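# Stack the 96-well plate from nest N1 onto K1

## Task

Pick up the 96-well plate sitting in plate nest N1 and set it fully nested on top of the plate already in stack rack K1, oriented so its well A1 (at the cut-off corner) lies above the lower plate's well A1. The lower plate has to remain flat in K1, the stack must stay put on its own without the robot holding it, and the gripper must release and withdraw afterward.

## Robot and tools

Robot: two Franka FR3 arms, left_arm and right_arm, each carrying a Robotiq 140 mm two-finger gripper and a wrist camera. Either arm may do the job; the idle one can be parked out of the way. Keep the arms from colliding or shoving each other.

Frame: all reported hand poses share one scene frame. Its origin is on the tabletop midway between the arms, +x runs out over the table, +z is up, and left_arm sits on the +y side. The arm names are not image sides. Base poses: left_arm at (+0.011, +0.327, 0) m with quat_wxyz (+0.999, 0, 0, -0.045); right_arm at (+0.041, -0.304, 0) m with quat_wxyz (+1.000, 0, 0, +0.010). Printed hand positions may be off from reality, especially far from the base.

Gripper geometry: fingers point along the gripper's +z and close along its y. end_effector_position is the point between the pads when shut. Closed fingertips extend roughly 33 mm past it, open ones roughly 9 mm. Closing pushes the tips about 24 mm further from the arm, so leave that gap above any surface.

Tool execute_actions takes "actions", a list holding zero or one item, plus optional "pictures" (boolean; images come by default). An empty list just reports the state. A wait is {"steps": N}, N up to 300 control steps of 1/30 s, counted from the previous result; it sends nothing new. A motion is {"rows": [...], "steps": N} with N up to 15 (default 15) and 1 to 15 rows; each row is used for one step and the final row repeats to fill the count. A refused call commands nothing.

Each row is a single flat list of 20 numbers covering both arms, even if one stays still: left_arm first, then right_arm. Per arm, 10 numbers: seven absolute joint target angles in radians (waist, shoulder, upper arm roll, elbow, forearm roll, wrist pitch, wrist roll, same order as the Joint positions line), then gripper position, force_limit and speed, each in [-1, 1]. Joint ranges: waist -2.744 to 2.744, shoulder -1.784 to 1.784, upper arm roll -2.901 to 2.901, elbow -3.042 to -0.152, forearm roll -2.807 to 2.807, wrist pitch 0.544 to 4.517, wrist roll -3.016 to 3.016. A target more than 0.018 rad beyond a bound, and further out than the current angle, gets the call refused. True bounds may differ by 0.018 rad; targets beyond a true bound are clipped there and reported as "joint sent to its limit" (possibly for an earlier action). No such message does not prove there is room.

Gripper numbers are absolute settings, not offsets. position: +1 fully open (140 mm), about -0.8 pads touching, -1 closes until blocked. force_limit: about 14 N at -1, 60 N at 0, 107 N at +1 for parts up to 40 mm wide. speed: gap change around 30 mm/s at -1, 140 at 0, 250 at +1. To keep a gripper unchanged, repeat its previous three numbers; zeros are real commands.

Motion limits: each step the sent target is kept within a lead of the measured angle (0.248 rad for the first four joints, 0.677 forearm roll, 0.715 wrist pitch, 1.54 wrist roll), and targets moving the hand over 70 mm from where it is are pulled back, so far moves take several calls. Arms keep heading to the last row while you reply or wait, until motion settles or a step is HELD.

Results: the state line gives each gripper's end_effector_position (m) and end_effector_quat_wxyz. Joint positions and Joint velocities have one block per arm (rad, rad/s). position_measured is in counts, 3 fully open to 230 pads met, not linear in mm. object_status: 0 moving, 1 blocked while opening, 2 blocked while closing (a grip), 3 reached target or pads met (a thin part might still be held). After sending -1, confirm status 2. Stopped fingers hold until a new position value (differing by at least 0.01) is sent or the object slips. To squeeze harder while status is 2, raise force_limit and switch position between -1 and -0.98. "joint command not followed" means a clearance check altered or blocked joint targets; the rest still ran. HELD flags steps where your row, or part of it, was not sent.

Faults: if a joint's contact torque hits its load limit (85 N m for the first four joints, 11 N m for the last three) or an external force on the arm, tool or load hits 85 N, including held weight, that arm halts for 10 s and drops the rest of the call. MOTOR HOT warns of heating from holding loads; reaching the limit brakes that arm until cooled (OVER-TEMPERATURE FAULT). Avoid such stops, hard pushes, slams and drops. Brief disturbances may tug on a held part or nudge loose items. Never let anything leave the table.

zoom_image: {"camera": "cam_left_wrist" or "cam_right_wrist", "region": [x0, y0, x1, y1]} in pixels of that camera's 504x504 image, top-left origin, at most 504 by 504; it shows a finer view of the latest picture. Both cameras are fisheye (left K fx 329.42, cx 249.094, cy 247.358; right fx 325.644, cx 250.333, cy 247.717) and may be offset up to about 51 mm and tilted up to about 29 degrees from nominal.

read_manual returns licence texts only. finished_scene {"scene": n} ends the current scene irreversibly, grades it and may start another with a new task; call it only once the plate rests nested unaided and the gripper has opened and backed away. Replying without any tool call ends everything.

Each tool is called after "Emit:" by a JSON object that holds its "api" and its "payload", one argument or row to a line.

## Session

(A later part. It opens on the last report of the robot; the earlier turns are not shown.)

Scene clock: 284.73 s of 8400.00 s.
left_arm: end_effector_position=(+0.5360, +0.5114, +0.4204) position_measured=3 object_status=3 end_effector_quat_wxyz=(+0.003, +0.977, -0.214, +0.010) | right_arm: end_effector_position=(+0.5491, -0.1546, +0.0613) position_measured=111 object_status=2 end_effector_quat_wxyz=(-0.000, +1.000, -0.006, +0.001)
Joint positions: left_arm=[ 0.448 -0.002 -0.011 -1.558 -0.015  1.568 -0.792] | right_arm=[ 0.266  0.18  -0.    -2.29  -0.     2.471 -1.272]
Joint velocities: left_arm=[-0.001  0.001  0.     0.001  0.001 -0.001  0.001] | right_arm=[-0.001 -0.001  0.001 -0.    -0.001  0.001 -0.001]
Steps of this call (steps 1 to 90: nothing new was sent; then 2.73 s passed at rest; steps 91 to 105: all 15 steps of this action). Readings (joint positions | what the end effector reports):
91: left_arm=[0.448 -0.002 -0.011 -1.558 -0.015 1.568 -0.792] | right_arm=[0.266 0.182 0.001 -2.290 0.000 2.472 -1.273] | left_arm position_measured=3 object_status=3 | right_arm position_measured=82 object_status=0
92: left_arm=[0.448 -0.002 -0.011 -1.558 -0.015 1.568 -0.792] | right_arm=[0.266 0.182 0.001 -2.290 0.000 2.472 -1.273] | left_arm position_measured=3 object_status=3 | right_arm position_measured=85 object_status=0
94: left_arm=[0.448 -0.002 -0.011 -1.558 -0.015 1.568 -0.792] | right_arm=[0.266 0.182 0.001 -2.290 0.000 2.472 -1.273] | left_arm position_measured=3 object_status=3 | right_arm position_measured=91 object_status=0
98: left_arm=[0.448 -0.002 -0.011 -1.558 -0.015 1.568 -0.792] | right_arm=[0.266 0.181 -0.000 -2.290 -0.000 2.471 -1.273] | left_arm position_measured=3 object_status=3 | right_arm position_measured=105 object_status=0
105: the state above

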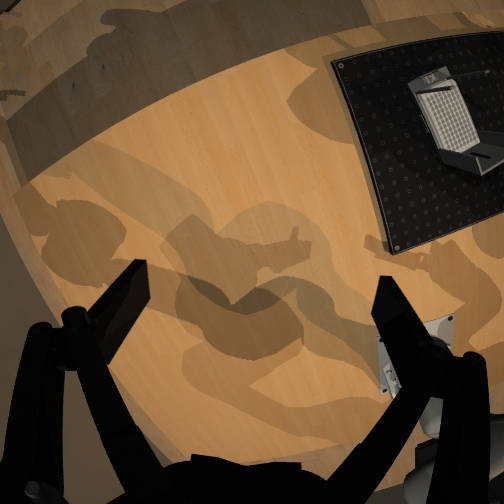

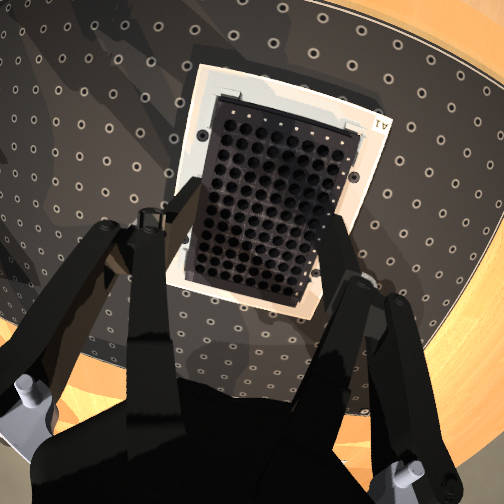

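Emit:
{"api": "execute_actions", "payload": {
  "actions": [
    {"rows": [[0.45,-0.002,-0.012,-1.558,-0.015,1.568,-0.792,1,0,0,0.2675,0.1815,0.001,-2.2877,0.001,2.471,-1.270,-1,0,-0.7],[0.45,-0.002,-0.012,-1.558,-0.015,1.568,-0.792,1,0,0,0.267,0.1803,0.001,-2.2876,0.001,2.468,-1.270,-1,0,-0.7],[0.45,-0.002,-0.012,-1.558,-0.015,1.568,-0.792,1,0,0,0.267,0.1797,0.001,-2.2874,0.001,2.465,-1.270,-1,0,-0.7],[0.45,-0.002,-0.012,-1.558,-0.015,1.568,-0.792,1,0,0,0.267,0.1790,0.001,-2.2872,0.001,2.4625,-1.270,-1,0,-0.7],[0.45,-0.002,-0.012,-1.558,-0.015,1.568,-0.792,1,0,0,0.267,0.1784,0.001,-2.2870,0.001,2.4600,-1.270,-1,0,-0.7],[0.45,-0.002,-0.012,-1.558,-0.015,1.568,-0.792,1,0,0,0.267,0.1773,0.001,-2.2867,0.001,2.4573,-1.270,-1,0,-0.7],[0.45,-0.002,-0.012,-1.558,-0.015,1.568,-0.792,1,0,0,0.267,0.1759,0.001,-2.2864,0.001,2.4542,-1.270,-1,0,-0.7],[0.45,-0.002,-0.012,-1.558,-0.015,1.568,-0.792,1,0,0,0.267,0.1741,0.001,-2.2860,0.001,2.4506,-1.270,-1,0,-0.7],[0.45,-0.002,-0.012,-1.558,-0.015,1.568,-0.792,1,0,0,0.267,0.1718,0.001,-2.2855,0.001,2.4465,-1.270,-1,0,-0.7],[0.45,-0.002,-0.012,-1.558,-0.015,1.568,-0.792,1,0,0,0.267,0.1690,0.001,-2.2850,0.001,2.4420,-1.270,-1,0,-0.7],[0.45,-0.002,-0.012,-1.558,-0.015,1.568,-0.792,1,0,0,0.267,0.1659,0.001,-2.2843,0.001,2.4367,-1.270,-1,0,-0.7],[0.45,-0.002,-0.012,-1.558,-0.015,1.568,-0.792,1,0,0,0.267,0.1623,0.001,-2.2835,0.001,2.4308,-1.270,-1,0,-0.7],[0.45,-0.002,-0.012,-1.558,-0.015,1.568,-0.792,1,0,0,0.267,0.1582,0.001,-2.2825,0.001,2.4243,-1.2697,-1,0,-0.7],[0.45,-0.002,-0.012,-1.558,-0.015,1.568,-0.792,1,0,0,0.267,0.1537,0.001,-2.2813,0.001,2.4172,-1.2693,-1,0,-0.7],[0.45,-0.002,-0.012,-1.558,-0.015,1.568,-0.792,1,0,0,0.267,0.1488,0.001,-2.2800,0.001,2.4095,-1.2687,-1,0,-0.7]], "steps": 15}
  ],
  "pictures": false
}}

Emit:
{"api": "execute_actions", "payload": {
  "actions": [
    {"rows": [[0.45,-0.002,-0.012,-1.558,-0.015,1.568,-0.792,1,0,0,0.2670,0.1434,0.001,-2.2784,0.001,2.4011,-1.2678,-1,0,-0.7],[0.45,-0.002,-0.012,-1.558,-0.015,1.568,-0.792,1,0,0,0.2671,0.1377,0.001,-2.2765,0.001,2.3921,-1.2666,-1,0,-0.7],[0.45,-0.002,-0.012,-1.558,-0.015,1.568,-0.792,1,0,0,0.2674,0.1318,0.001,-2.2743,0.001,2.3825,-1.2651,-1,0,-0.7],[0.45,-0.002,-0.012,-1.558,-0.015,1.568,-0.792,1,0,0,0.2680,0.1258,0.001,-2.2716,0.001,2.3723,-1.2632,-1,0,-0.7],[0.45,-0.002,-0.012,-1.558,-0.015,1.568,-0.792,1,0,0,0.2689,0.1199,0.001,-2.2684,0.001,2.3615,-1.2610,-1,0,-0.7],[0.45,-0.002,-0.012,-1.558,-0.015,1.568,-0.792,1,0,0,0.2703,0.1141,0.001,-2.2643,0.001,2.3502,-1.2584,-1,0,-0.7],[0.45,-0.002,-0.012,-1.558,-0.015,1.568,-0.792,1,0,0,0.2721,0.1085,0.001,-2.2594,0.001,2.3384,-1.2553,-1,0,-0.7],[0.45,-0.002,-0.012,-1.558,-0.015,1.568,-0.792,1,0,0,0.2744,0.1032,0.001,-2.2537,0.001,2.3262,-1.2518,-1,0,-0.7],[0.45,-0.002,-0.012,-1.558,-0.015,1.568,-0.792,1,0,0,0.2772,0.0983,0.001,-2.2471,0.001,2.3135,-1.2479,-1,0,-0.7],[0.45,-0.002,-0.012,-1.558,-0.015,1.568,-0.792,1,0,0,0.2805,0.0939,0.001,-2.2395,0.001,2.3005,-1.2435,-1,0,-0.7],[0.45,-0.002,-0.012,-1.558,-0.015,1.568,-0.792,1,0,0,0.2845,0.0901,0.001,-2.2309,0.001,2.2873,-1.2387,-1,0,-0.7],[0.45,-0.002,-0.012,-1.558,-0.015,1.568,-0.792,1,0,0,0.2891,0.0870,0.001,-2.2213,0.001,2.2739,-1.2335,-1,0,-0.7],[0.45,-0.002,-0.012,-1.558,-0.015,1.568,-0.792,1,0,0,0.2944,0.0846,0.001,-2.2107,0.001,2.2604,-1.2279,-1,0,-0.7],[0.45,-0.002,-0.012,-1.558,-0.015,1.568,-0.792,1,0,0,0.3004,0.0829,0.001,-2.1992,0.001,2.2469,-1.2219,-1,0,-0.7],[0.45,-0.002,-0.012,-1.558,-0.015,1.568,-0.792,1,0,0,0.3070,0.0820,0.001,-2.1868,0.001,2.2333,-1.2156,-1,0,-0.7]], "steps": 15}
  ],
  "pictures": false
}}

Emit:
{"api": "execute_actions", "payload": {
  "actions": [
    {"rows": [[0.45,-0.002,-0.012,-1.558,-0.015,1.568,-0.792,1,0,0,0.3142,0.0820,0.001,-2.1734,0.001,2.2196,-1.2089,-1,0,-0.7],[0.45,-0.002,-0.012,-1.558,-0.015,1.568,-0.792,1,0,0,0.3221,0.0828,0.001,-2.1591,0.001,2.2059,-1.2018,-1,0,-0.7],[0.45,-0.002,-0.012,-1.558,-0.015,1.568,-0.792,1,0,0,0.3306,0.0844,0.001,-2.1438,0.001,2.1922,-1.1944,-1,0,-0.7],[0.45,-0.002,-0.012,-1.558,-0.015,1.568,-0.792,1,0,0,0.3397,0.0868,0.001,-2.1277,0.001,2.1785,-1.1866,-1,0,-0.7],[0.45,-0.002,-0.012,-1.558,-0.015,1.568,-0.792,1,0,0,0.3493,0.0900,0.001,-2.1107,0.001,2.165,-1.1786,-1,0,-0.7],[0.45,-0.002,-0.012,-1.558,-0.015,1.568,-0.792,1,0,0,0.3595,0.0942,0.001,-2.0929,0.001,2.1517,-1.1704,-1,0,-0.7],[0.45,-0.002,-0.012,-1.558,-0.015,1.568,-0.792,1,0,0,0.3702,0.0993,0.001,-2.0743,0.001,2.1386,-1.1619,-1,0,-0.7],[0.45,-0.002,-0.012,-1.558,-0.015,1.568,-0.792,1,0,0,0.3814,0.1052,0.001,-2.0551,0.001,2.1258,-1.1533,-1,0,-0.7],[0.45,-0.002,-0.012,-1.558,-0.015,1.568,-0.792,1,0,0,0.3931,0.1120,0.001,-2.0353,0.001,2.1132,-1.1445,-1,0,-0.7],[0.45,-0.002,-0.012,-1.558,-0.015,1.568,-0.792,1,0,0,0.4052,0.1195,0.001,-2.0150,0.001,2.101,-1.1356,-1,0,-0.7],[0.45,-0.002,-0.012,-1.558,-0.015,1.568,-0.792,1,0,0,0.4177,0.1277,0.001,-1.9942,0.001,2.0891,-1.1266,-1,0,-0.7],[0.45,-0.002,-0.012,-1.558,-0.015,1.568,-0.792,1,0,0,0.4305,0.1366,0.001,-1.9730,0.001,2.0776,-1.1176,-1,0,-0.7],[0.45,-0.002,-0.012,-1.558,-0.015,1.568,-0.792,1,0,0,0.4436,0.1461,0.001,-1.9515,0.001,2.0665,-1.1085,-1,0,-0.7],[0.45,-0.002,-0.012,-1.558,-0.015,1.568,-0.792,1,0,0,0.4569,0.1561,0.001,-1.9297,0.001,2.0558,-1.0994,-1,0,-0.7],[0.45,-0.002,-0.012,-1.558,-0.015,1.568,-0.792,1,0,0,0.4703,0.1667,0.001,-1.9078,0.001,2.0455,-1.0904,-1,0,-0.7]], "steps": 15}
  ],
  "pictures": true
}}

Emit:
{"api": "execute_actions", "payload": {
  "actions": [
    {"rows": [[0.45,-0.002,-0.012,-1.558,-0.015,1.568,-0.792,1,0,0,0.4839,0.1779,0.001,-1.8858,0.001,2.0357,-1.0815,-1,0,-0.7],[0.45,-0.002,-0.012,-1.558,-0.015,1.568,-0.792,1,0,0,0.4975,0.1896,0.001,-1.8637,0.001,2.0263,-1.0727,-1,0,-0.7],[0.45,-0.002,-0.012,-1.558,-0.015,1.568,-0.792,1,0,0,0.5112,0.2016,0.001,-1.8417,0.001,2.0174,-1.0641,-1,0,-0.7],[0.45,-0.002,-0.012,-1.558,-0.015,1.568,-0.792,1,0,0,0.5249,0.2140,0.001,-1.8197,0.001,2.0090,-1.0556,-1,0,-0.7],[0.45,-0.002,-0.012,-1.558,-0.015,1.568,-0.792,1,0,0,0.5385,0.2266,0.001,-1.7979,0.001,2.001,-1.0474,-1,0,-0.7],[0.45,-0.002,-0.012,-1.558,-0.015,1.568,-0.792,1,0,0,0.5519,0.2393,0.001,-1.7764,0.001,1.9934,-1.0394,-1,0,-0.7],[0.45,-0.002,-0.012,-1.558,-0.015,1.568,-0.792,1,0,0,0.5652,0.2522,0.001,-1.7552,0.001,1.9862,-1.0316,-1,0,-0.7],[0.45,-0.002,-0.012,-1.558,-0.015,1.568,-0.792,1,0,0,0.5783,0.2651,0.001,-1.7344,0.001,1.9794,-1.0242,-1,0,-0.7],[0.45,-0.002,-0.012,-1.558,-0.015,1.568,-0.792,1,0,0,0.5911,0.2780,0.001,-1.7141,0.001,1.9730,-1.0171,-1,0,-0.7],[0.45,-0.002,-0.012,-1.558,-0.015,1.568,-0.792,1,0,0,0.6035,0.2908,0.001,-1.6944,0.001,1.967,-1.0104,-1,0,-0.7],[0.45,-0.002,-0.012,-1.558,-0.015,1.568,-0.792,1,0,0,0.6156,0.3034,0.001,-1.6752,0.001,1.9611,-1.0041,-1,0,-0.7],[0.45,-0.002,-0.012,-1.558,-0.015,1.568,-0.792,1,0,0,0.6273,0.3158,0.001,-1.6565,0.001,1.9554,-0.9981,-1,0,-0.7],[0.45,-0.002,-0.012,-1.558,-0.015,1.568,-0.792,1,0,0,0.6385,0.3279,0.001,-1.6385,0.001,1.9500,-0.9925,-1,0,-0.7],[0.45,-0.002,-0.012,-1.558,-0.015,1.568,-0.792,1,0,0,0.6492,0.3397,0.001,-1.6211,0.001,1.9449,-0.9873,-1,0,-0.7],[0.45,-0.002,-0.012,-1.558,-0.015,1.568,-0.792,1,0,0,0.6594,0.3511,0.001,-1.6044,0.001,1.940,-0.9825,-1,0,-0.7]], "steps": 15}
  ],
  "pictures": true
}}

Emit:
{"api": "execute_actions", "payload": {
  "actions": [
    {"rows": [[0.45,-0.002,-0.012,-1.558,-0.015,1.568,-0.792,1,0,0,0.6690,0.3619,0.001,-1.5885,0.001,1.9354,-0.9781,-1,0,-0.7],[0.45,-0.002,-0.012,-1.558,-0.015,1.568,-0.792,1,0,0,0.6781,0.3721,0.001,-1.5734,0.001,1.9311,-0.9742,-1,0,-0.7],[0.45,-0.002,-0.012,-1.558,-0.015,1.568,-0.792,1,0,0,0.6866,0.3817,0.001,-1.5591,0.001,1.9271,-0.9707,-1,0,-0.7],[0.45,-0.002,-0.012,-1.558,-0.015,1.568,-0.792,1,0,0,0.6945,0.3906,0.001,-1.5456,0.001,1.9234,-0.9676,-1,0,-0.7],[0.45,-0.002,-0.012,-1.558,-0.015,1.568,-0.792,1,0,0,0.7017,0.3988,0.001,-1.5330,0.001,1.920,-0.9650,-1,0,-0.7],[0.45,-0.002,-0.012,-1.558,-0.015,1.568,-0.792,1,0,0,0.7083,0.4064,0.001,-1.5215,0.001,1.9170,-0.9628,-1,0,-0.7],[0.45,-0.002,-0.012,-1.558,-0.015,1.568,-0.792,1,0,0,0.7143,0.4133,0.001,-1.5110,0.001,1.9144,-0.9609,-1,0,-0.7],[0.45,-0.002,-0.012,-1.558,-0.015,1.568,-0.792,1,0,0,0.7196,0.4196,0.001,-1.5015,0.001,1.9121,-0.9594,-1,0,-0.7],[0.45,-0.002,-0.012,-1.558,-0.015,1.568,-0.792,1,0,0,0.7242,0.4251,0.001,-1.4930,0.001,1.9101,-0.9582,-1,0,-0.7],[0.45,-0.002,-0.012,-1.558,-0.015,1.568,-0.792,1,0,0,0.7282,0.4300,0.001,-1.4856,0.001,1.9085,-0.9573,-1,0,-0.7],[0.45,-0.002,-0.012,-1.558,-0.015,1.568,-0.792,1,0,0,0.7315,0.4340,0.001,-1.4794,0.001,1.9073,-0.9567,-1,0,-0.7],[0.45,-0.002,-0.012,-1.558,-0.015,1.568,-0.792,1,0,0,0.7343,0.4374,0.001,-1.4743,0.001,1.9064,-0.9563,-1,0,-0.7],[0.45,-0.002,-0.012,-1.558,-0.015,1.568,-0.792,1,0,0,0.7366,0.4401,0.001,-1.4700,0.001,1.9057,-0.9561,-1,0,-0.7],[0.45,-0.002,-0.012,-1.558,-0.015,1.568,-0.792,1,0,0,0.7384,0.4423,0.001,-1.4666,0.001,1.9052,-0.956,-1,0,-0.7],[0.45,-0.002,-0.012,-1.558,-0.015,1.568,-0.792,1,0,0,0.7398,0.4440,0.001,-1.4641,0.001,1.9048,-0.956,-1,0,-0.7]], "steps": 15}
  ],
  "pictures": false
}}

Emit:
{"api": "execute_actions", "payload": {
  "actions": [
    {"rows": [[0.45,-0.002,-0.012,-1.558,-0.015,1.568,-0.792,1,0,0,0.7407,0.4451,0.001,-1.4625,0.001,1.9045,-0.956,-1,0,-0.7],[0.45,-0.002,-0.012,-1.558,-0.015,1.568,-0.792,1,0,0,0.7413,0.4457,0.001,-1.4615,0.001,1.9044,-0.956,-1,0,-0.7],[0.45,-0.002,-0.012,-1.558,-0.015,1.568,-0.792,1,0,0,0.7416,0.4460,0.001,-1.4610,0.001,1.9044,-0.956,-1,0,-0.7],[0.45,-0.002,-0.012,-1.558,-0.015,1.568,-0.792,1,0,0,0.7417,0.4462,0.001,-1.4608,0.001,1.9044,-0.956,-1,0,-0.7]], "steps": 15}
  ],
  "pictures": true
}}

Scene clock: 405.23 s of 8400.00 s.
left_arm: end_effector_position=(+0.5360, +0.5114, +0.4204) position_measured=3 object_status=3 end_effector_quat_wxyz=(+0.003, +0.977, -0.214, +0.010) | right_arm: end_effector_position=(+0.5460, -0.1555, +0.0701) position_measured=111 object_status=2 end_effector_quat_wxyz=(+0.001, +1.000, -0.006, -0.004)
Joint positions: left_arm=[ 0.448 -0.002 -0.011 -1.558 -0.015  1.568 -0.792] | right_arm=[ 0.266  0.161 -0.    -2.286 -0.     2.438 -1.272]
Joint velocities: left_arm=[-0.     0.001 -0.     0.001  0.     0.001 -0.   ] | right_arm=[-0.    -0.123 -0.     0.026  0.    -0.157 -0.   ]
Steps of this call (steps 1 to 15: the robot went on to your last target; steps 16 to 90: nothing new was sent; then 117.00 s passed at rest; steps 91 to 105: all 15 steps of this action). Readings (joint positions | what the end effector reports):
91: left_arm=[0.448 -0.002 -0.011 -1.558 -0.015 1.568 -0.792] | right_arm=[0.266 0.180 -0.000 -2.290 -0.000 2.471 -1.272] | left_arm position_measured=3 object_status=3 | right_arm position_measured=111 object_status=2
92: left_arm=[0.448 -0.002 -0.011 -1.558 -0.015 1.568 -0.792] | right_arm=[0.266 0.180 -0.000 -2.290 -0.000 2.471 -1.272] | left_arm position_measured=3 object_status=3 | right_arm position_measured=111 object_status=2
94: left_arm=[0.448 -0.002 -0.011 -1.558 -0.015 1.568 -0.792] | right_arm=[0.266 0.180 -0.000 -2.289 -0.000 2.470 -1.272] | left_arm position_measured=3 object_status=3 | right_arm position_measured=111 object_status=2
98: left_arm=[0.448 -0.002 -0.011 -1.558 -0.015 1.568 -0.792] | right_arm=[0.266 0.179 -0.000 -2.289 -0.000 2.465 -1.272] | left_arm position_measured=3 object_status=3 | right_arm position_measured=111 object_status=2
105: the state above

Scene clock: 405.73 s of 8400.00 s.
left_arm: end_effector_position=(+0.5360, +0.5114, +0.4204) position_measured=3 object_status=3 end_effector_quat_wxyz=(+0.003, +0.977, -0.214, +0.010) | right_arm: end_effector_position=(+0.5519, -0.1394, +0.1262) position_measured=111 object_status=2 end_effector_quat_wxyz=(+0.001, +1.000, -0.004, -0.003)
Joint positions: left_arm=[ 0.448 -0.002 -0.011 -1.558 -0.015  1.568 -0.792] | right_arm=[ 0.292  0.089 -0.    -2.214 -0.     2.296 -1.252]
Joint velocities: left_arm=[-0.     0.001  0.001 -0.     0.001 -0.    -0.001] | right_arm=[ 0.161 -0.07   0.001  0.316 -0.001 -0.349  0.1  ]
Steps of this call (steps 1 to 15: all 15 steps of this action). Readings (joint positions | what the end effector reports):
1: left_arm=[0.448 -0.002 -0.011 -1.558 -0.015 1.568 -0.792] | right_arm=[0.266 0.157 -0.000 -2.285 -0.000 2.432 -1.272] | left_arm position_measured=3 object_status=3 | right_arm position_measured=111 object_status=2
2: left_arm=[0.448 -0.002 -0.011 -1.558 -0.015 1.568 -0.792] | right_arm=[0.266 0.152 -0.000 -2.283 -0.000 2.426 -1.272] | left_arm position_measured=3 object_status=3 | right_arm position_measured=111 object_status=2
4: left_arm=[0.448 -0.002 -0.011 -1.558 -0.015 1.568 -0.792] | right_arm=[0.266 0.141 -0.000 -2.280 -0.000 2.412 -1.272] | left_arm position_measured=3 object_status=3 | right_arm position_measured=111 object_status=2
8: left_arm=[0.448 -0.002 -0.011 -1.558 -0.015 1.568 -0.792] | right_arm=[0.268 0.118 -0.000 -2.267 -0.000 2.376 -1.268] | left_arm position_measured=3 object_status=3 | right_arm position_measured=111 object_status=2
15: the state above

Scene clock: 406.23 s of 8400.00 s.
left_arm: end_effector_position=(+0.5360, +0.5114, +0.4204) position_measured=3 object_status=3 end_effector_quat_wxyz=(+0.003, +0.977, -0.214, +0.010) | right_arm: end_effector_position=(+0.5694, -0.0437, +0.1931) position_measured=111 object_status=2 end_effector_quat_wxyz=(-0.001, +1.000, +0.025, +0.002)
Joint positions: left_arm=[ 0.448 -0.002 -0.011 -1.558 -0.015  1.568 -0.792] | right_arm=[ 0.438  0.143 -0.001 -1.957 -0.     2.105 -1.164]
Joint velocities: left_arm=[ 0.001 -0.002 -0.001  0.001  0.     0.     0.001] | right_arm=[ 0.382  0.281  0.011  0.628 -0.001 -0.313  0.222]
Steps of this call (steps 1 to 15: all 15 steps of this action). Readings (joint positions | what the end effector reports):
1: left_arm=[0.448 -0.002 -0.011 -1.558 -0.015 1.568 -0.792] | right_arm=[0.298 0.087 -0.000 -2.202 -0.000 2.283 -1.248] | left_arm position_measured=3 object_status=3 | right_arm position_measured=111 object_status=2
2: left_arm=[0.448 -0.002 -0.011 -1.558 -0.015 1.568 -0.792] | right_arm=[0.304 0.086 -0.000 -2.190 -0.000 2.270 -1.244] | left_arm position_measured=3 object_status=3 | right_arm position_measured=111 object_status=2
4: left_arm=[0.448 -0.002 -0.011 -1.558 -0.015 1.568 -0.792] | right_arm=[0.319 0.086 -0.001 -2.163 -0.000 2.244 -1.235] | left_arm position_measured=3 object_status=3 | right_arm position_measured=111 object_status=2
8: left_arm=[0.448 -0.002 -0.011 -1.558 -0.015 1.568 -0.792] | right_arm=[0.355 0.094 -0.001 -2.097 -0.000 2.192 -1.213] | left_arm position_measured=3 object_status=3 | right_arm position_measured=111 object_status=2
15: the state above

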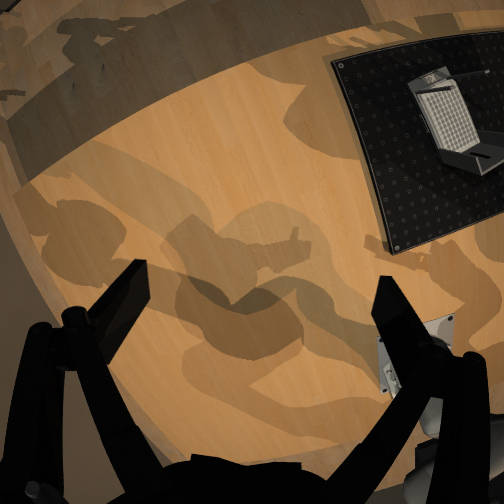

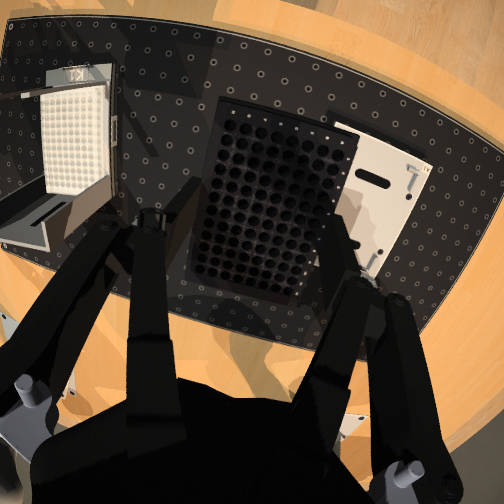

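Scene clock: 406.73 s of 8400.00 s.
left_arm: end_effector_position=(+0.5360, +0.5114, +0.4204) position_measured=3 object_status=3 end_effector_quat_wxyz=(+0.003, +0.977, -0.214, +0.010) | right_arm: end_effector_position=(+0.5597, +0.0939, +0.2154) position_measured=111 object_status=2 end_effector_quat_wxyz=(-0.001, +0.998, +0.066, +0.002)
Joint positions: left_arm=[ 0.448 -0.002 -0.011 -1.558 -0.015  1.568 -0.792] | right_arm=[ 0.633  0.323  0.001 -1.646 -0.     1.974 -1.048]
Joint velocities: left_arm=[-0.     0.001 -0.001 -0.    -0.     0.    -0.   ] | right_arm=[ 0.331  0.353  0.01   0.516  0.002 -0.162  0.198]
Steps of this call (steps 1 to 15: all 15 steps of this action). Readings (joint positions | what the end effector reports):
1: left_arm=[0.448 -0.002 -0.011 -1.558 -0.015 1.568 -0.792] | right_arm=[0.451 0.153 -0.001 -1.936 -0.000 2.093 -1.156] | left_arm position_measured=3 object_status=3 | right_arm position_measured=111 object_status=2
2: left_arm=[0.448 -0.002 -0.011 -1.558 -0.015 1.568 -0.792] | right_arm=[0.465 0.163 -0.001 -1.914 -0.000 2.082 -1.148] | left_arm position_measured=3 object_status=3 | right_arm position_measured=111 object_status=2
4: left_arm=[0.448 -0.002 -0.011 -1.558 -0.015 1.568 -0.792] | right_arm=[0.492 0.186 -0.000 -1.870 -0.000 2.061 -1.132] | left_arm position_measured=3 object_status=3 | right_arm position_measured=111 object_status=2
8: left_arm=[0.448 -0.002 -0.011 -1.558 -0.015 1.568 -0.792] | right_arm=[0.546 0.235 -0.000 -1.784 -0.000 2.024 -1.100] | left_arm position_measured=3 object_status=3 | right_arm position_measured=111 object_status=2
15: the state above

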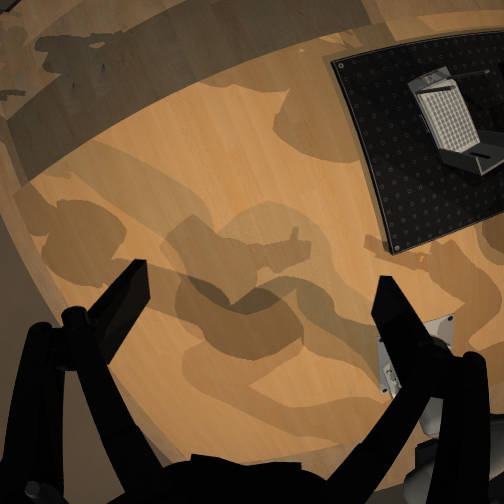

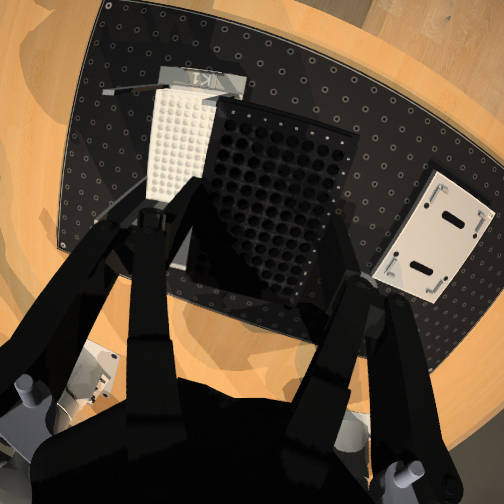

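Scene clock: 407.23 s of 8400.00 s.
left_arm: end_effector_position=(+0.5360, +0.5114, +0.4204) position_measured=3 object_status=3 end_effector_quat_wxyz=(+0.003, +0.977, -0.214, +0.010) | right_arm: end_effector_position=(+0.5404, +0.1670, +0.2145) position_measured=111 object_status=2 end_effector_quat_wxyz=(-0.001, +0.997, +0.083, +0.001)
Joint positions: left_arm=[ 0.448 -0.002 -0.011 -1.558 -0.015  1.568 -0.792] | right_arm=[ 0.734  0.437  0.002 -1.477 -0.     1.916 -0.982]
Joint velocities: left_arm=[ 0.001 -0.     0.001 -0.     0.001 -0.001 -0.001] | right_arm=[ 0.065  0.08   0.     0.124  0.001 -0.043  0.066]
Steps of this call (steps 1 to 15: all 15 steps of this action). Readings (joint positions | what the end effector reports):
1: left_arm=[0.448 -0.002 -0.011 -1.558 -0.015 1.568 -0.792] | right_arm=[0.644 0.335 0.001 -1.629 -0.000 1.968 -1.042] | left_arm position_measured=3 object_status=3 | right_arm position_measured=111 object_status=2
2: left_arm=[0.448 -0.002 -0.011 -1.558 -0.015 1.568 -0.792] | right_arm=[0.655 0.346 0.001 -1.612 -0.000 1.962 -1.035] | left_arm position_measured=3 object_status=3 | right_arm position_measured=111 object_status=2
4: left_arm=[0.448 -0.002 -0.011 -1.558 -0.015 1.568 -0.792] | right_arm=[0.674 0.368 0.001 -1.581 -0.000 1.952 -1.024] | left_arm position_measured=3 object_status=3 | right_arm position_measured=111 object_status=2
8: left_arm=[0.448 -0.002 -0.011 -1.558 -0.015 1.568 -0.792] | right_arm=[0.705 0.403 0.002 -1.530 -0.000 1.934 -1.004] | left_arm position_measured=3 object_status=3 | right_arm position_measured=111 object_status=2
15: the state above

Scene clock: 407.73 s of 8400.00 s.
left_arm: end_effector_position=(+0.5360, +0.5114, +0.4204) position_measured=3 object_status=3 end_effector_quat_wxyz=(+0.003, +0.977, -0.214, +0.010) | right_arm: end_effector_position=(+0.5387, +0.1708, +0.2147) position_measured=111 object_status=2 end_effector_quat_wxyz=(-0.000, +0.997, +0.078, -0.000)
Joint positions: left_arm=[ 0.448 -0.002 -0.011 -1.558 -0.015  1.568 -0.792] | right_arm=[ 0.74   0.445  0.002 -1.464 -0.     1.908 -0.966]
Joint velocities: left_arm=[ 0.001  0.    -0.    -0.001 -0.     0.     0.001] | right_arm=[-0.     0.001 -0.001  0.001  0.    -0.003  0.013]
Steps of this call (steps 1 to 15: all 15 steps of this action). Readings (joint positions | what the end effector reports):
1: left_arm=[0.448 -0.002 -0.011 -1.558 -0.015 1.568 -0.792] | right_arm=[0.736 0.440 0.002 -1.473 -0.000 1.915 -0.980] | left_arm position_measured=3 object_status=3 | right_arm position_measured=111 object_status=2
2: left_arm=[0.448 -0.002 -0.011 -1.558 -0.015 1.568 -0.792] | right_arm=[0.738 0.441 0.002 -1.470 -0.000 1.914 -0.978] | left_arm position_measured=3 object_status=3 | right_arm position_measured=111 object_status=2
4: left_arm=[0.448 -0.002 -0.011 -1.558 -0.015 1.568 -0.792] | right_arm=[0.739 0.444 0.002 -1.467 -0.000 1.912 -0.975] | left_arm position_measured=3 object_status=3 | right_arm position_measured=111 object_status=2
8: left_arm=[0.448 -0.002 -0.011 -1.558 -0.015 1.568 -0.792] | right_arm=[0.740 0.445 0.002 -1.464 -0.000 1.910 -0.970] | left_arm position_measured=3 object_status=3 | right_arm position_measured=111 object_status=2
15: the state above

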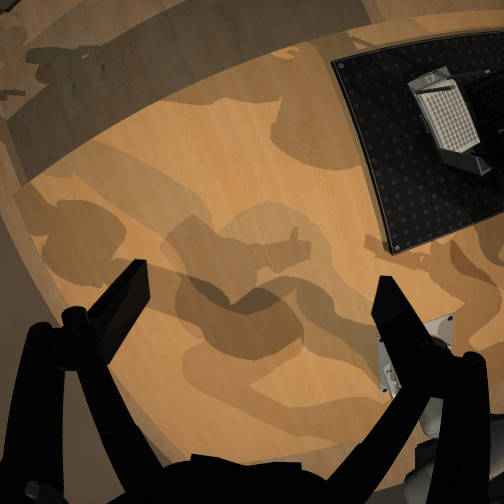

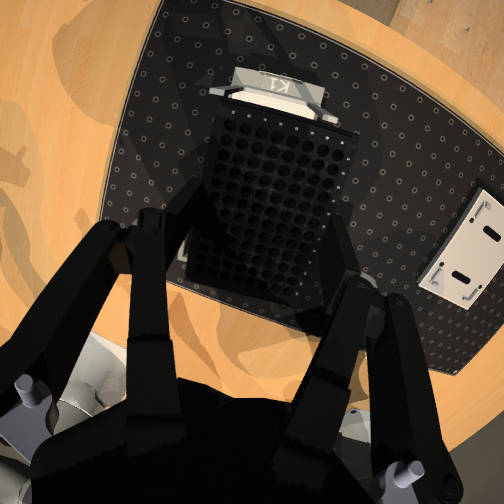

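Emit:
{"api": "execute_actions", "payload": {
  "actions": []
}}

Emit:
{"api": "zoom_image", "payload": {
  "camera": "cam_right_wrist",
  "region": [195, 55, 375, 155]
}}

Scene clock: 410.80 s of 8400.00 s.
left_arm: end_effector_position=(+0.5360, +0.5114, +0.4204) position_measured=3 object_status=3 end_effector_quat_wxyz=(+0.003, +0.977, -0.214, +0.010) | right_arm: end_effector_position=(+0.5386, +0.1707, +0.2146) position_measured=111 object_status=2 end_effector_quat_wxyz=(+0.000, +0.997, +0.076, -0.000)
Joint positions: left_arm=[ 0.448 -0.002 -0.011 -1.558 -0.015  1.568 -0.792] | right_arm=[ 0.74   0.445  0.002 -1.463 -0.     1.908 -0.962]
Joint velocities: left_arm=[-0.     0.    -0.001  0.001 -0.    -0.001 -0.   ] | right_arm=[ 0.    -0.    -0.    -0.001  0.     0.001  0.   ]
Steps of this call (steps 1 to 15: the robot went on to your last target; steps 16 to 90: nothing new was sent; then 0.07 s passed at rest). Readings (joint positions | what the end effector reports):
1: left_arm=[0.448 -0.002 -0.011 -1.558 -0.015 1.568 -0.792] | right_arm=[0.740 0.445 0.002 -1.464 -0.000 1.908 -0.965] | left_arm position_measured=3 object_status=3 | right_arm position_measured=111 object_status=2
2: left_arm=[0.448 -0.002 -0.011 -1.558 -0.015 1.568 -0.792] | right_arm=[0.740 0.445 0.002 -1.464 -0.000 1.908 -0.965] | left_arm position_measured=3 object_status=3 | right_arm position_measured=111 object_status=2
4: left_arm=[0.448 -0.002 -0.011 -1.558 -0.015 1.568 -0.792] | right_arm=[0.740 0.445 0.002 -1.464 -0.000 1.908 -0.964] | left_arm position_measured=3 object_status=3 | right_arm position_measured=111 object_status=2
8: left_arm=[0.448 -0.002 -0.011 -1.558 -0.015 1.568 -0.792] | right_arm=[0.740 0.445 0.002 -1.464 -0.000 1.908 -0.963] | left_arm position_measured=3 object_status=3 | right_arm position_measured=111 object_status=2
90: the state above
All arms were judged still, so your last target was given up. Only a new action makes them travel on or press farther. Fingers that are still opening or closing keep moving.

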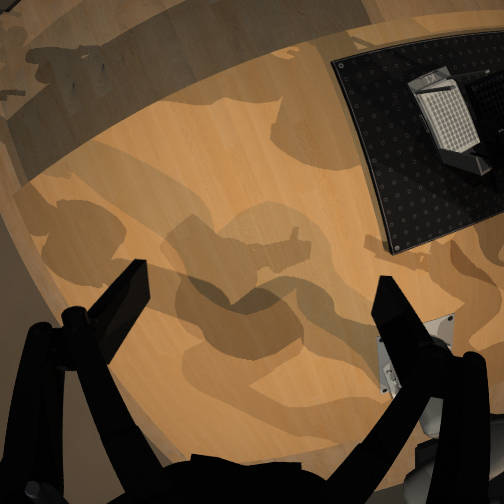

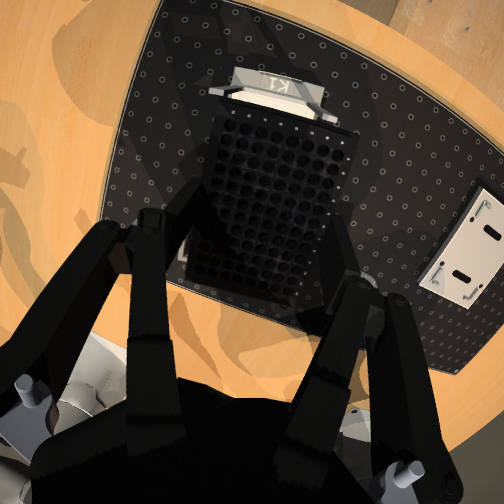

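Region (195, 55, 375, 155) of cam_right_wrist's 504x504 image, scaled by 2.800, with more detail than that image has.

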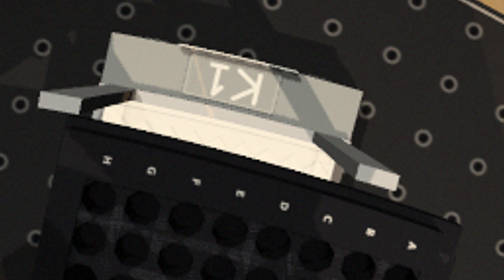

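Emit:
{"api": "zoom_image", "payload": {
  "camera": "cam_right_wrist",
  "region": [200, 75, 250, 115]
}}

Emit:
{"api": "zoom_image", "payload": {
  "camera": "cam_right_wrist",
  "region": [310, 100, 370, 148]
}}

Region (200, 75, 250, 115) of cam_right_wrist's 504x504 image, scaled by 10.080, with more detail than that image has; it fills the top 403 rows of this view, and the rest is white.

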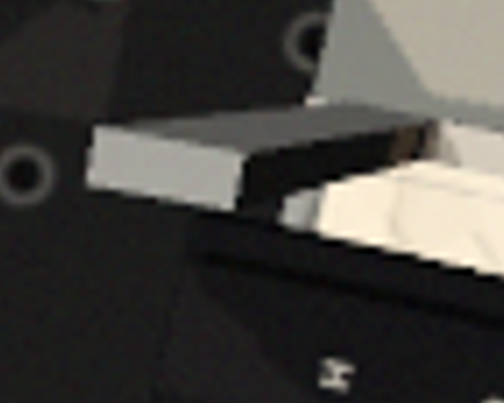

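Region (310, 100, 370, 148) of cam_right_wrist's 504x504 image, scaled by 8.400, with more detail than that image has; it fills the top 403 rows of this view, and the rest is white.

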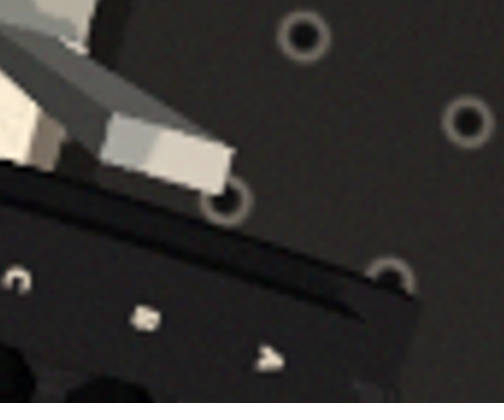

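Emit:
{"api": "execute_actions", "payload": {
  "actions": [
    {"rows": [[0.45,-0.002,-0.012,-1.558,-0.015,1.568,-0.792,1,0,0,0.7419,0.4463,0.001,-1.4630,0.001,1.9085,-0.965,-1,0,-0.7],[0.45,-0.002,-0.012,-1.558,-0.015,1.568,-0.792,1,0,0,0.7424,0.4468,0.001,-1.4645,0.001,1.9120,-0.972,-1,0,-0.7],[0.45,-0.002,-0.012,-1.558,-0.015,1.568,-0.792,1,0,0,0.7433,0.4478,0.001,-1.4655,0.001,1.9150,-0.978,-1,0,-0.7],[0.45,-0.002,-0.012,-1.558,-0.015,1.568,-0.792,1,0,0,0.7445,0.4493,0.001,-1.4659,0.001,1.9180,-0.983,-1,0,-0.7],[0.45,-0.002,-0.012,-1.558,-0.015,1.568,-0.792,1,0,0,0.7460,0.4512,0.001,-1.4662,0.001,1.9212,-0.987,-1,0,-0.7],[0.45,-0.002,-0.012,-1.558,-0.015,1.568,-0.792,1,0,0,0.7477,0.4535,0.001,-1.4665,0.001,1.9245,-0.990,-1,0,-0.7],[0.45,-0.002,-0.012,-1.558,-0.015,1.568,-0.792,1,0,0,0.7494,0.4560,0.001,-1.4668,0.001,1.9277,-0.991,-1,0,-0.7],[0.45,-0.002,-0.012,-1.558,-0.015,1.568,-0.792,1,0,0,0.7510,0.4586,0.001,-1.4672,0.001,1.9306,-0.991,-1,0,-0.7],[0.45,-0.002,-0.012,-1.558,-0.015,1.568,-0.792,1,0,0,0.7523,0.4612,0.001,-1.4675,0.001,1.9331,-0.990,-1,0,-0.7],[0.45,-0.002,-0.012,-1.558,-0.015,1.568,-0.792,1,0,0,0.7533,0.4635,0.001,-1.4678,0.001,1.9351,-0.988,-1,0,-0.7],[0.45,-0.002,-0.012,-1.558,-0.015,1.568,-0.792,1,0,0,0.7539,0.4655,0.001,-1.4681,0.001,1.9365,-0.986,-1,0,-0.7],[0.45,-0.002,-0.012,-1.558,-0.015,1.568,-0.792,1,0,0,0.7542,0.4670,0.001,-1.4683,0.001,1.9373,-0.984,-1,0,-0.7],[0.45,-0.002,-0.012,-1.558,-0.015,1.568,-0.792,1,0,0,0.7543,0.4680,0.001,-1.4684,0.001,1.9376,-0.983,-1,0,-0.7],[0.45,-0.002,-0.012,-1.558,-0.015,1.568,-0.792,1,0,0,0.7543,0.4685,0.001,-1.4685,0.001,1.9376,-0.9825,-1,0,-0.7],[0.45,-0.002,-0.012,-1.558,-0.015,1.568,-0.792,1,0,0,0.7543,0.4687,0.001,-1.4685,0.001,1.9376,-0.9825,-1,0,-0.7]], "steps": 15}
  ],
  "pictures": false
}}

Emit:
{"api": "execute_actions", "payload": {
  "actions": [
    {"steps": 20}
  ]
}}

Emit:
{"api": "zoom_image", "payload": {
  "camera": "cam_right_wrist",
  "region": [205, 75, 255, 115]
}}

Emit:
{"api": "zoom_image", "payload": {
  "camera": "cam_right_wrist",
  "region": [320, 108, 370, 148]
}}

Scene clock: 531.27 s of 8400.00 s.
left_arm: end_effector_position=(+0.5360, +0.5114, +0.4204) position_measured=3 object_status=3 end_effector_quat_wxyz=(+0.003, +0.977, -0.214, +0.010) | right_arm: end_effector_position=(+0.5347, +0.1789, +0.2001) position_measured=111 object_status=2 end_effector_quat_wxyz=(+0.001, +0.996, +0.089, -0.002)
Joint positions: left_arm=[ 0.448 -0.002 -0.011 -1.558 -0.015  1.568 -0.792] | right_arm=[ 0.752  0.467  0.002 -1.466 -0.     1.929 -0.976]
Joint velocities: left_arm=[-0.     0.001  0.001 -0.    -0.001 -0.     0.001] | right_arm=[ 0.006  0.042  0.    -0.01   0.001  0.026 -0.005]
Steps of this call (steps 1 to 90: nothing new was sent; then 116.97 s passed at rest; steps 91 to 105: all 15 steps of this action). Readings (joint positions | what the end effector reports):
91: left_arm=[0.448 -0.002 -0.011 -1.558 -0.015 1.568 -0.792] | right_arm=[0.740 0.445 0.002 -1.463 -0.000 1.908 -0.962] | left_arm position_measured=3 object_status=3 | right_arm position_measured=111 object_status=2
92: left_arm=[0.448 -0.002 -0.011 -1.558 -0.015 1.568 -0.792] | right_arm=[0.740 0.445 0.002 -1.463 -0.000 1.908 -0.962] | left_arm position_measured=3 object_status=3 | right_arm position_measured=111 object_status=2
94: left_arm=[0.448 -0.002 -0.011 -1.558 -0.015 1.568 -0.792] | right_arm=[0.741 0.446 0.002 -1.463 -0.000 1.909 -0.964] | left_arm position_measured=3 object_status=3 | right_arm position_measured=111 object_status=2
98: left_arm=[0.448 -0.002 -0.011 -1.558 -0.015 1.568 -0.792] | right_arm=[0.745 0.451 0.002 -1.464 -0.000 1.917 -0.971] | left_arm position_measured=3 object_status=3 | right_arm position_measured=111 object_status=2
105: the state above

Scene clock: 531.93 s of 8400.00 s.
left_arm: end_effector_position=(+0.5360, +0.5114, +0.4204) position_measured=3 object_status=3 end_effector_quat_wxyz=(+0.003, +0.977, -0.214, +0.010) | right_arm: end_effector_position=(+0.5354, +0.1797, +0.1988) position_measured=111 object_status=2 end_effector_quat_wxyz=(+0.001, +0.996, +0.090, -0.001)
Joint positions: left_arm=[ 0.448 -0.002 -0.011 -1.558 -0.015  1.568 -0.792] | right_arm=[ 0.753  0.469  0.002 -1.467 -0.     1.934 -0.977]
Joint velocities: left_arm=[-0.001  0.001 -0.     0.001 -0.001 -0.     0.001] | right_arm=[ 0.     0.001 -0.001  0.    -0.001  0.    -0.001]
Steps of this call (steps 1 to 15: the robot went on to your last target; steps 16 to 20: nothing new was sent). Readings (joint positions | what the end effector reports):
1: left_arm=[0.448 -0.002 -0.011 -1.558 -0.015 1.568 -0.792] | right_arm=[0.753 0.468 0.002 -1.467 -0.000 1.929 -0.976] | left_arm position_measured=3 object_status=3 | right_arm position_measured=111 object_status=2
2: left_arm=[0.448 -0.002 -0.011 -1.558 -0.015 1.568 -0.792] | right_arm=[0.753 0.469 0.002 -1.467 -0.000 1.930 -0.976] | left_arm position_measured=3 object_status=3 | right_arm position_measured=111 object_status=2
4: left_arm=[0.448 -0.002 -0.011 -1.558 -0.015 1.568 -0.792] | right_arm=[0.753 0.469 0.002 -1.467 -0.000 1.931 -0.976] | left_arm position_measured=3 object_status=3 | right_arm position_measured=111 object_status=2
8: left_arm=[0.448 -0.002 -0.011 -1.558 -0.015 1.568 -0.792] | right_arm=[0.753 0.469 0.002 -1.467 -0.000 1.933 -0.976] | left_arm position_measured=3 object_status=3 | right_arm position_measured=111 object_status=2
20: the state above
All arms were judged still, so your last target was given up. Only a new action makes them travel on or press farther. Fingers that are still opening or closing keep moving.

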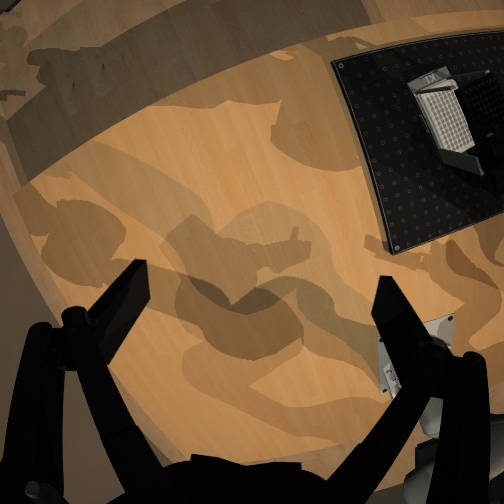

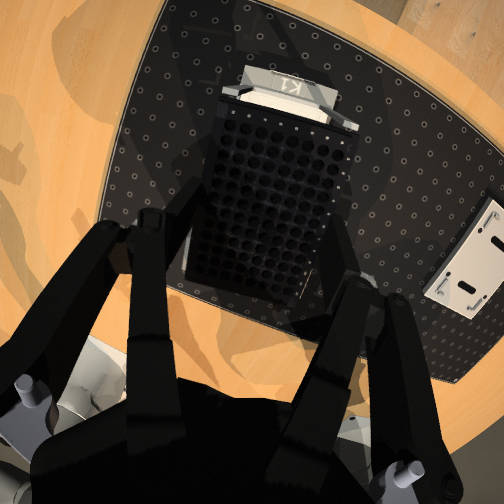

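Region (205, 75, 255, 115) of cam_right_wrist's 504x504 image, scaled by 10.080, with more detail than that image has; it fills the top 403 rows of this view, and the rest is white.

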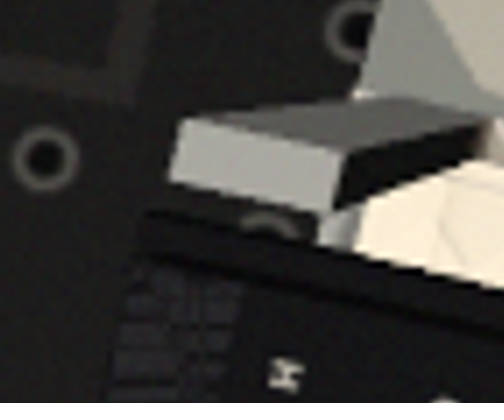

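Region (320, 108, 370, 148) of cam_right_wrist's 504x504 image, scaled by 10.080, with more detail than that image has; it fills the top 403 rows of this view, and the rest is white.

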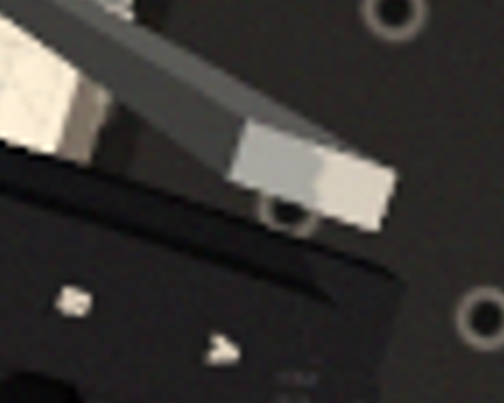

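Emit:
{"api": "zoom_image", "payload": {
  "camera": "cam_right_wrist",
  "region": [170, 225, 330, 325]
}}

Region (170, 225, 330, 325) of cam_right_wrist's 504x504 image, scaled by 3.150, with more detail than that image has; it fills the top 315 rows of this view, and the rest is white.

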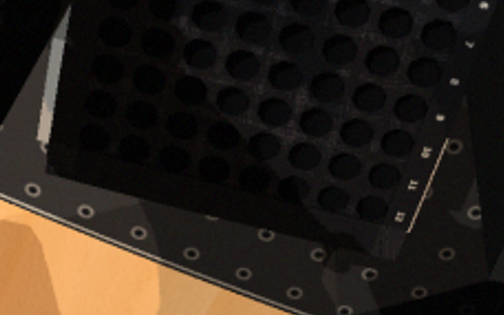

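Emit:
{"api": "zoom_image", "payload": {
  "camera": "cam_right_wrist",
  "region": [172, 240, 212, 285]
}}

Emit:
{"api": "zoom_image", "payload": {
  "camera": "cam_right_wrist",
  "region": [285, 262, 325, 307]
}}

Region (172, 240, 212, 285) of cam_right_wrist's 504x504 image, scaled by 11.200, with more detail than that image has.

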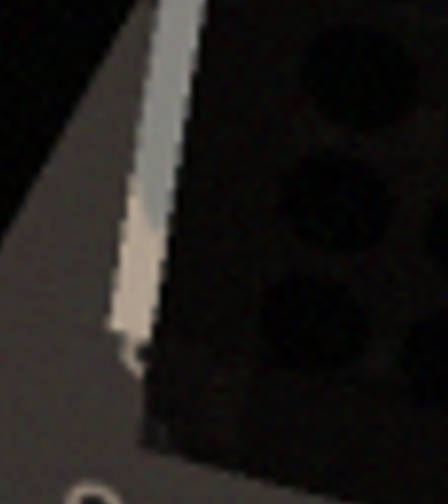

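Region (285, 262, 325, 307) of cam_right_wrist's 504x504 image, scaled by 11.200, with more detail than that image has.

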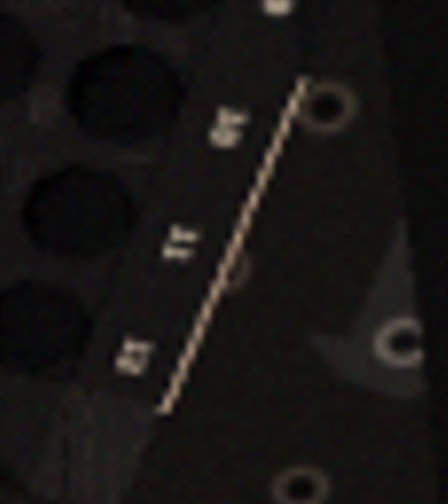

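Emit:
{"api": "execute_actions", "payload": {
  "actions": [
    {"rows": [[0.45,-0.002,-0.012,-1.558,-0.015,1.568,-0.792,1,0,0,0.7530,0.4689,0.001,-1.4688,0.001,1.9395,-0.9825,-1,0,-0.7],[0.45,-0.002,-0.012,-1.558,-0.015,1.568,-0.792,1,0,0,0.7518,0.4692,0.001,-1.4692,0.001,1.9415,-0.9825,-1,0,-0.7],[0.45,-0.002,-0.012,-1.558,-0.015,1.568,-0.792,1,0,0,0.7510,0.4696,0.001,-1.4697,0.001,1.9430,-0.9825,-1,0,-0.7],[0.45,-0.002,-0.012,-1.558,-0.015,1.568,-0.792,1,0,0,0.7505,0.4700,0.001,-1.4702,0.001,1.9440,-0.9825,-1,0,-0.7],[0.45,-0.002,-0.012,-1.558,-0.015,1.568,-0.792,1,0,0,0.7502,0.4704,0.001,-1.4706,0.001,1.9445,-0.9830,-1,0,-0.7],[0.45,-0.002,-0.012,-1.558,-0.015,1.568,-0.792,1,0,0,0.7500,0.4707,0.001,-1.4710,0.001,1.9440,-0.9830,-1,0,-0.7]], "steps": 15}
  ],
  "pictures": false
}}

Emit:
{"api": "execute_actions", "payload": {
  "actions": [
    {"steps": 10}
  ]
}}

Emit:
{"api": "zoom_image", "payload": {
  "camera": "cam_right_wrist",
  "region": [205, 75, 255, 115]
}}

Emit:
{"api": "zoom_image", "payload": {
  "camera": "cam_right_wrist",
  "region": [320, 108, 370, 148]
}}

Scene clock: 626.00 s of 8400.00 s.
left_arm: end_effector_position=(+0.5360, +0.5114, +0.4204) position_measured=3 object_status=3 end_effector_quat_wxyz=(+0.003, +0.977, -0.214, +0.010) | right_arm: end_effector_position=(+0.5365, +0.1802, +0.1980) position_measured=111 object_status=2 end_effector_quat_wxyz=(-0.001, +0.996, +0.090, +0.000)
Joint positions: left_arm=[ 0.448 -0.002 -0.011 -1.558 -0.015  1.568 -0.792] | right_arm=[ 0.752  0.47   0.002 -1.469 -0.     1.94  -0.977]
Joint velocities: left_arm=[ 0.    -0.001 -0.     0.001 -0.001  0.001  0.001] | right_arm=[ 0.     0.001  0.     0.     0.001  0.004 -0.   ]
Steps of this call (steps 1 to 90: nothing new was sent; then 90.57 s passed at rest; steps 91 to 105: all 15 steps of this action). Readings (joint positions | what the end effector reports):
91: left_arm=[0.448 -0.002 -0.011 -1.558 -0.015 1.568 -0.792] | right_arm=[0.753 0.469 0.002 -1.467 -0.000 1.934 -0.977] | left_arm position_measured=3 object_status=3 | right_arm position_measured=111 object_status=2
92: left_arm=[0.448 -0.002 -0.011 -1.558 -0.015 1.568 -0.792] | right_arm=[0.753 0.469 0.002 -1.467 -0.000 1.935 -0.977] | left_arm position_measured=3 object_status=3 | right_arm position_measured=111 object_status=2
94: left_arm=[0.448 -0.002 -0.011 -1.558 -0.015 1.568 -0.792] | right_arm=[0.753 0.469 0.002 -1.467 -0.000 1.936 -0.977] | left_arm position_measured=3 object_status=3 | right_arm position_measured=111 object_status=2
98: left_arm=[0.448 -0.002 -0.011 -1.558 -0.015 1.568 -0.792] | right_arm=[0.752 0.469 0.002 -1.468 -0.000 1.938 -0.977] | left_arm position_measured=3 object_status=3 | right_arm position_measured=111 object_status=2
105: the state above

Scene clock: 626.33 s of 8400.00 s.
left_arm: end_effector_position=(+0.5360, +0.5114, +0.4204) position_measured=3 object_status=3 end_effector_quat_wxyz=(+0.003, +0.977, -0.214, +0.010) | right_arm: end_effector_position=(+0.5366, +0.1803, +0.1980) position_measured=111 object_status=2 end_effector_quat_wxyz=(-0.001, +0.996, +0.090, +0.000)
Joint positions: left_arm=[ 0.448 -0.002 -0.011 -1.558 -0.015  1.568 -0.792] | right_arm=[ 0.752  0.47   0.002 -1.469 -0.     1.94  -0.977]
Joint velocities: left_arm=[-0.001 -0.001  0.001 -0.001  0.     0.    -0.001] | right_arm=[-0.001  0.    -0.001  0.     0.     0.001  0.001]
Steps of this call (steps 1 to 10: the robot went on to your last target). Readings (joint positions | what the end effector reports):
1: left_arm=[0.448 -0.002 -0.011 -1.558 -0.015 1.568 -0.792] | right_arm=[0.752 0.470 0.002 -1.469 -0.000 1.940 -0.977] | left_arm position_measured=3 object_status=3 | right_arm position_measured=111 object_status=2
2: left_arm=[0.448 -0.002 -0.011 -1.558 -0.015 1.568 -0.792] | right_arm=[0.752 0.470 0.002 -1.469 -0.000 1.940 -0.977] | left_arm position_measured=3 object_status=3 | right_arm position_measured=111 object_status=2
4: left_arm=[0.448 -0.002 -0.011 -1.558 -0.015 1.568 -0.792] | right_arm=[0.752 0.470 0.002 -1.469 -0.000 1.940 -0.977] | left_arm position_measured=3 object_status=3 | right_arm position_measured=111 object_status=2
8: left_arm=[0.448 -0.002 -0.011 -1.558 -0.015 1.568 -0.792] | right_arm=[0.752 0.470 0.002 -1.469 -0.000 1.940 -0.977] | left_arm position_measured=3 object_status=3 | right_arm position_measured=111 object_status=2
10: the state above

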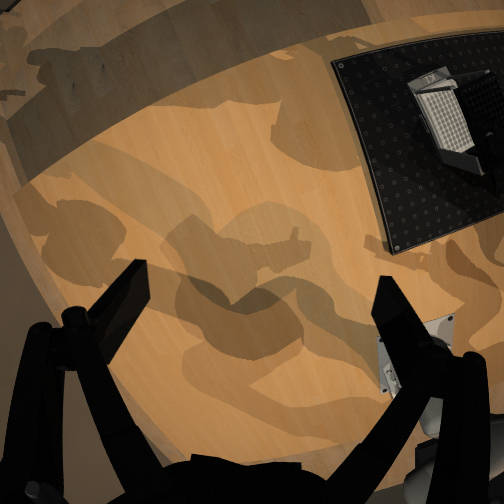

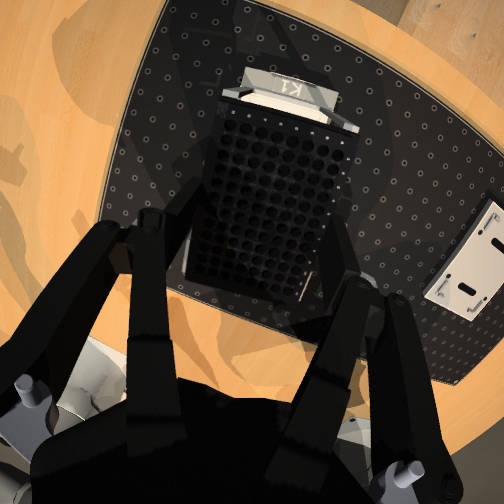

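Region (205, 75, 255, 115) of cam_right_wrist's 504x504 image, scaled by 10.080, with more detail than that image has; it fills the top 403 rows of this view, and the rest is white.

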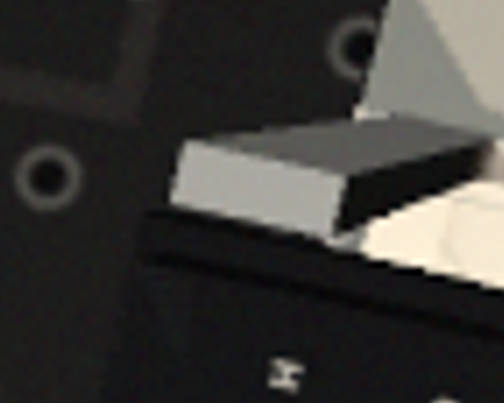

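Region (320, 108, 370, 148) of cam_right_wrist's 504x504 image, scaled by 10.080, with more detail than that image has; it fills the top 403 rows of this view, and the rest is white.

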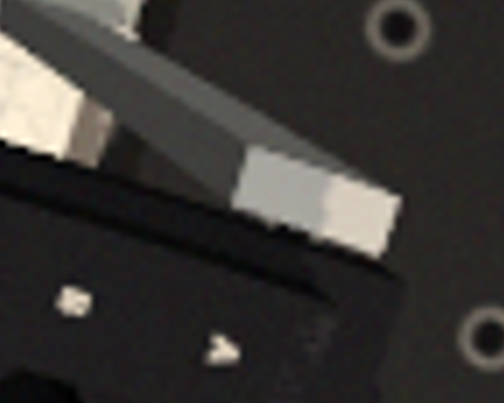

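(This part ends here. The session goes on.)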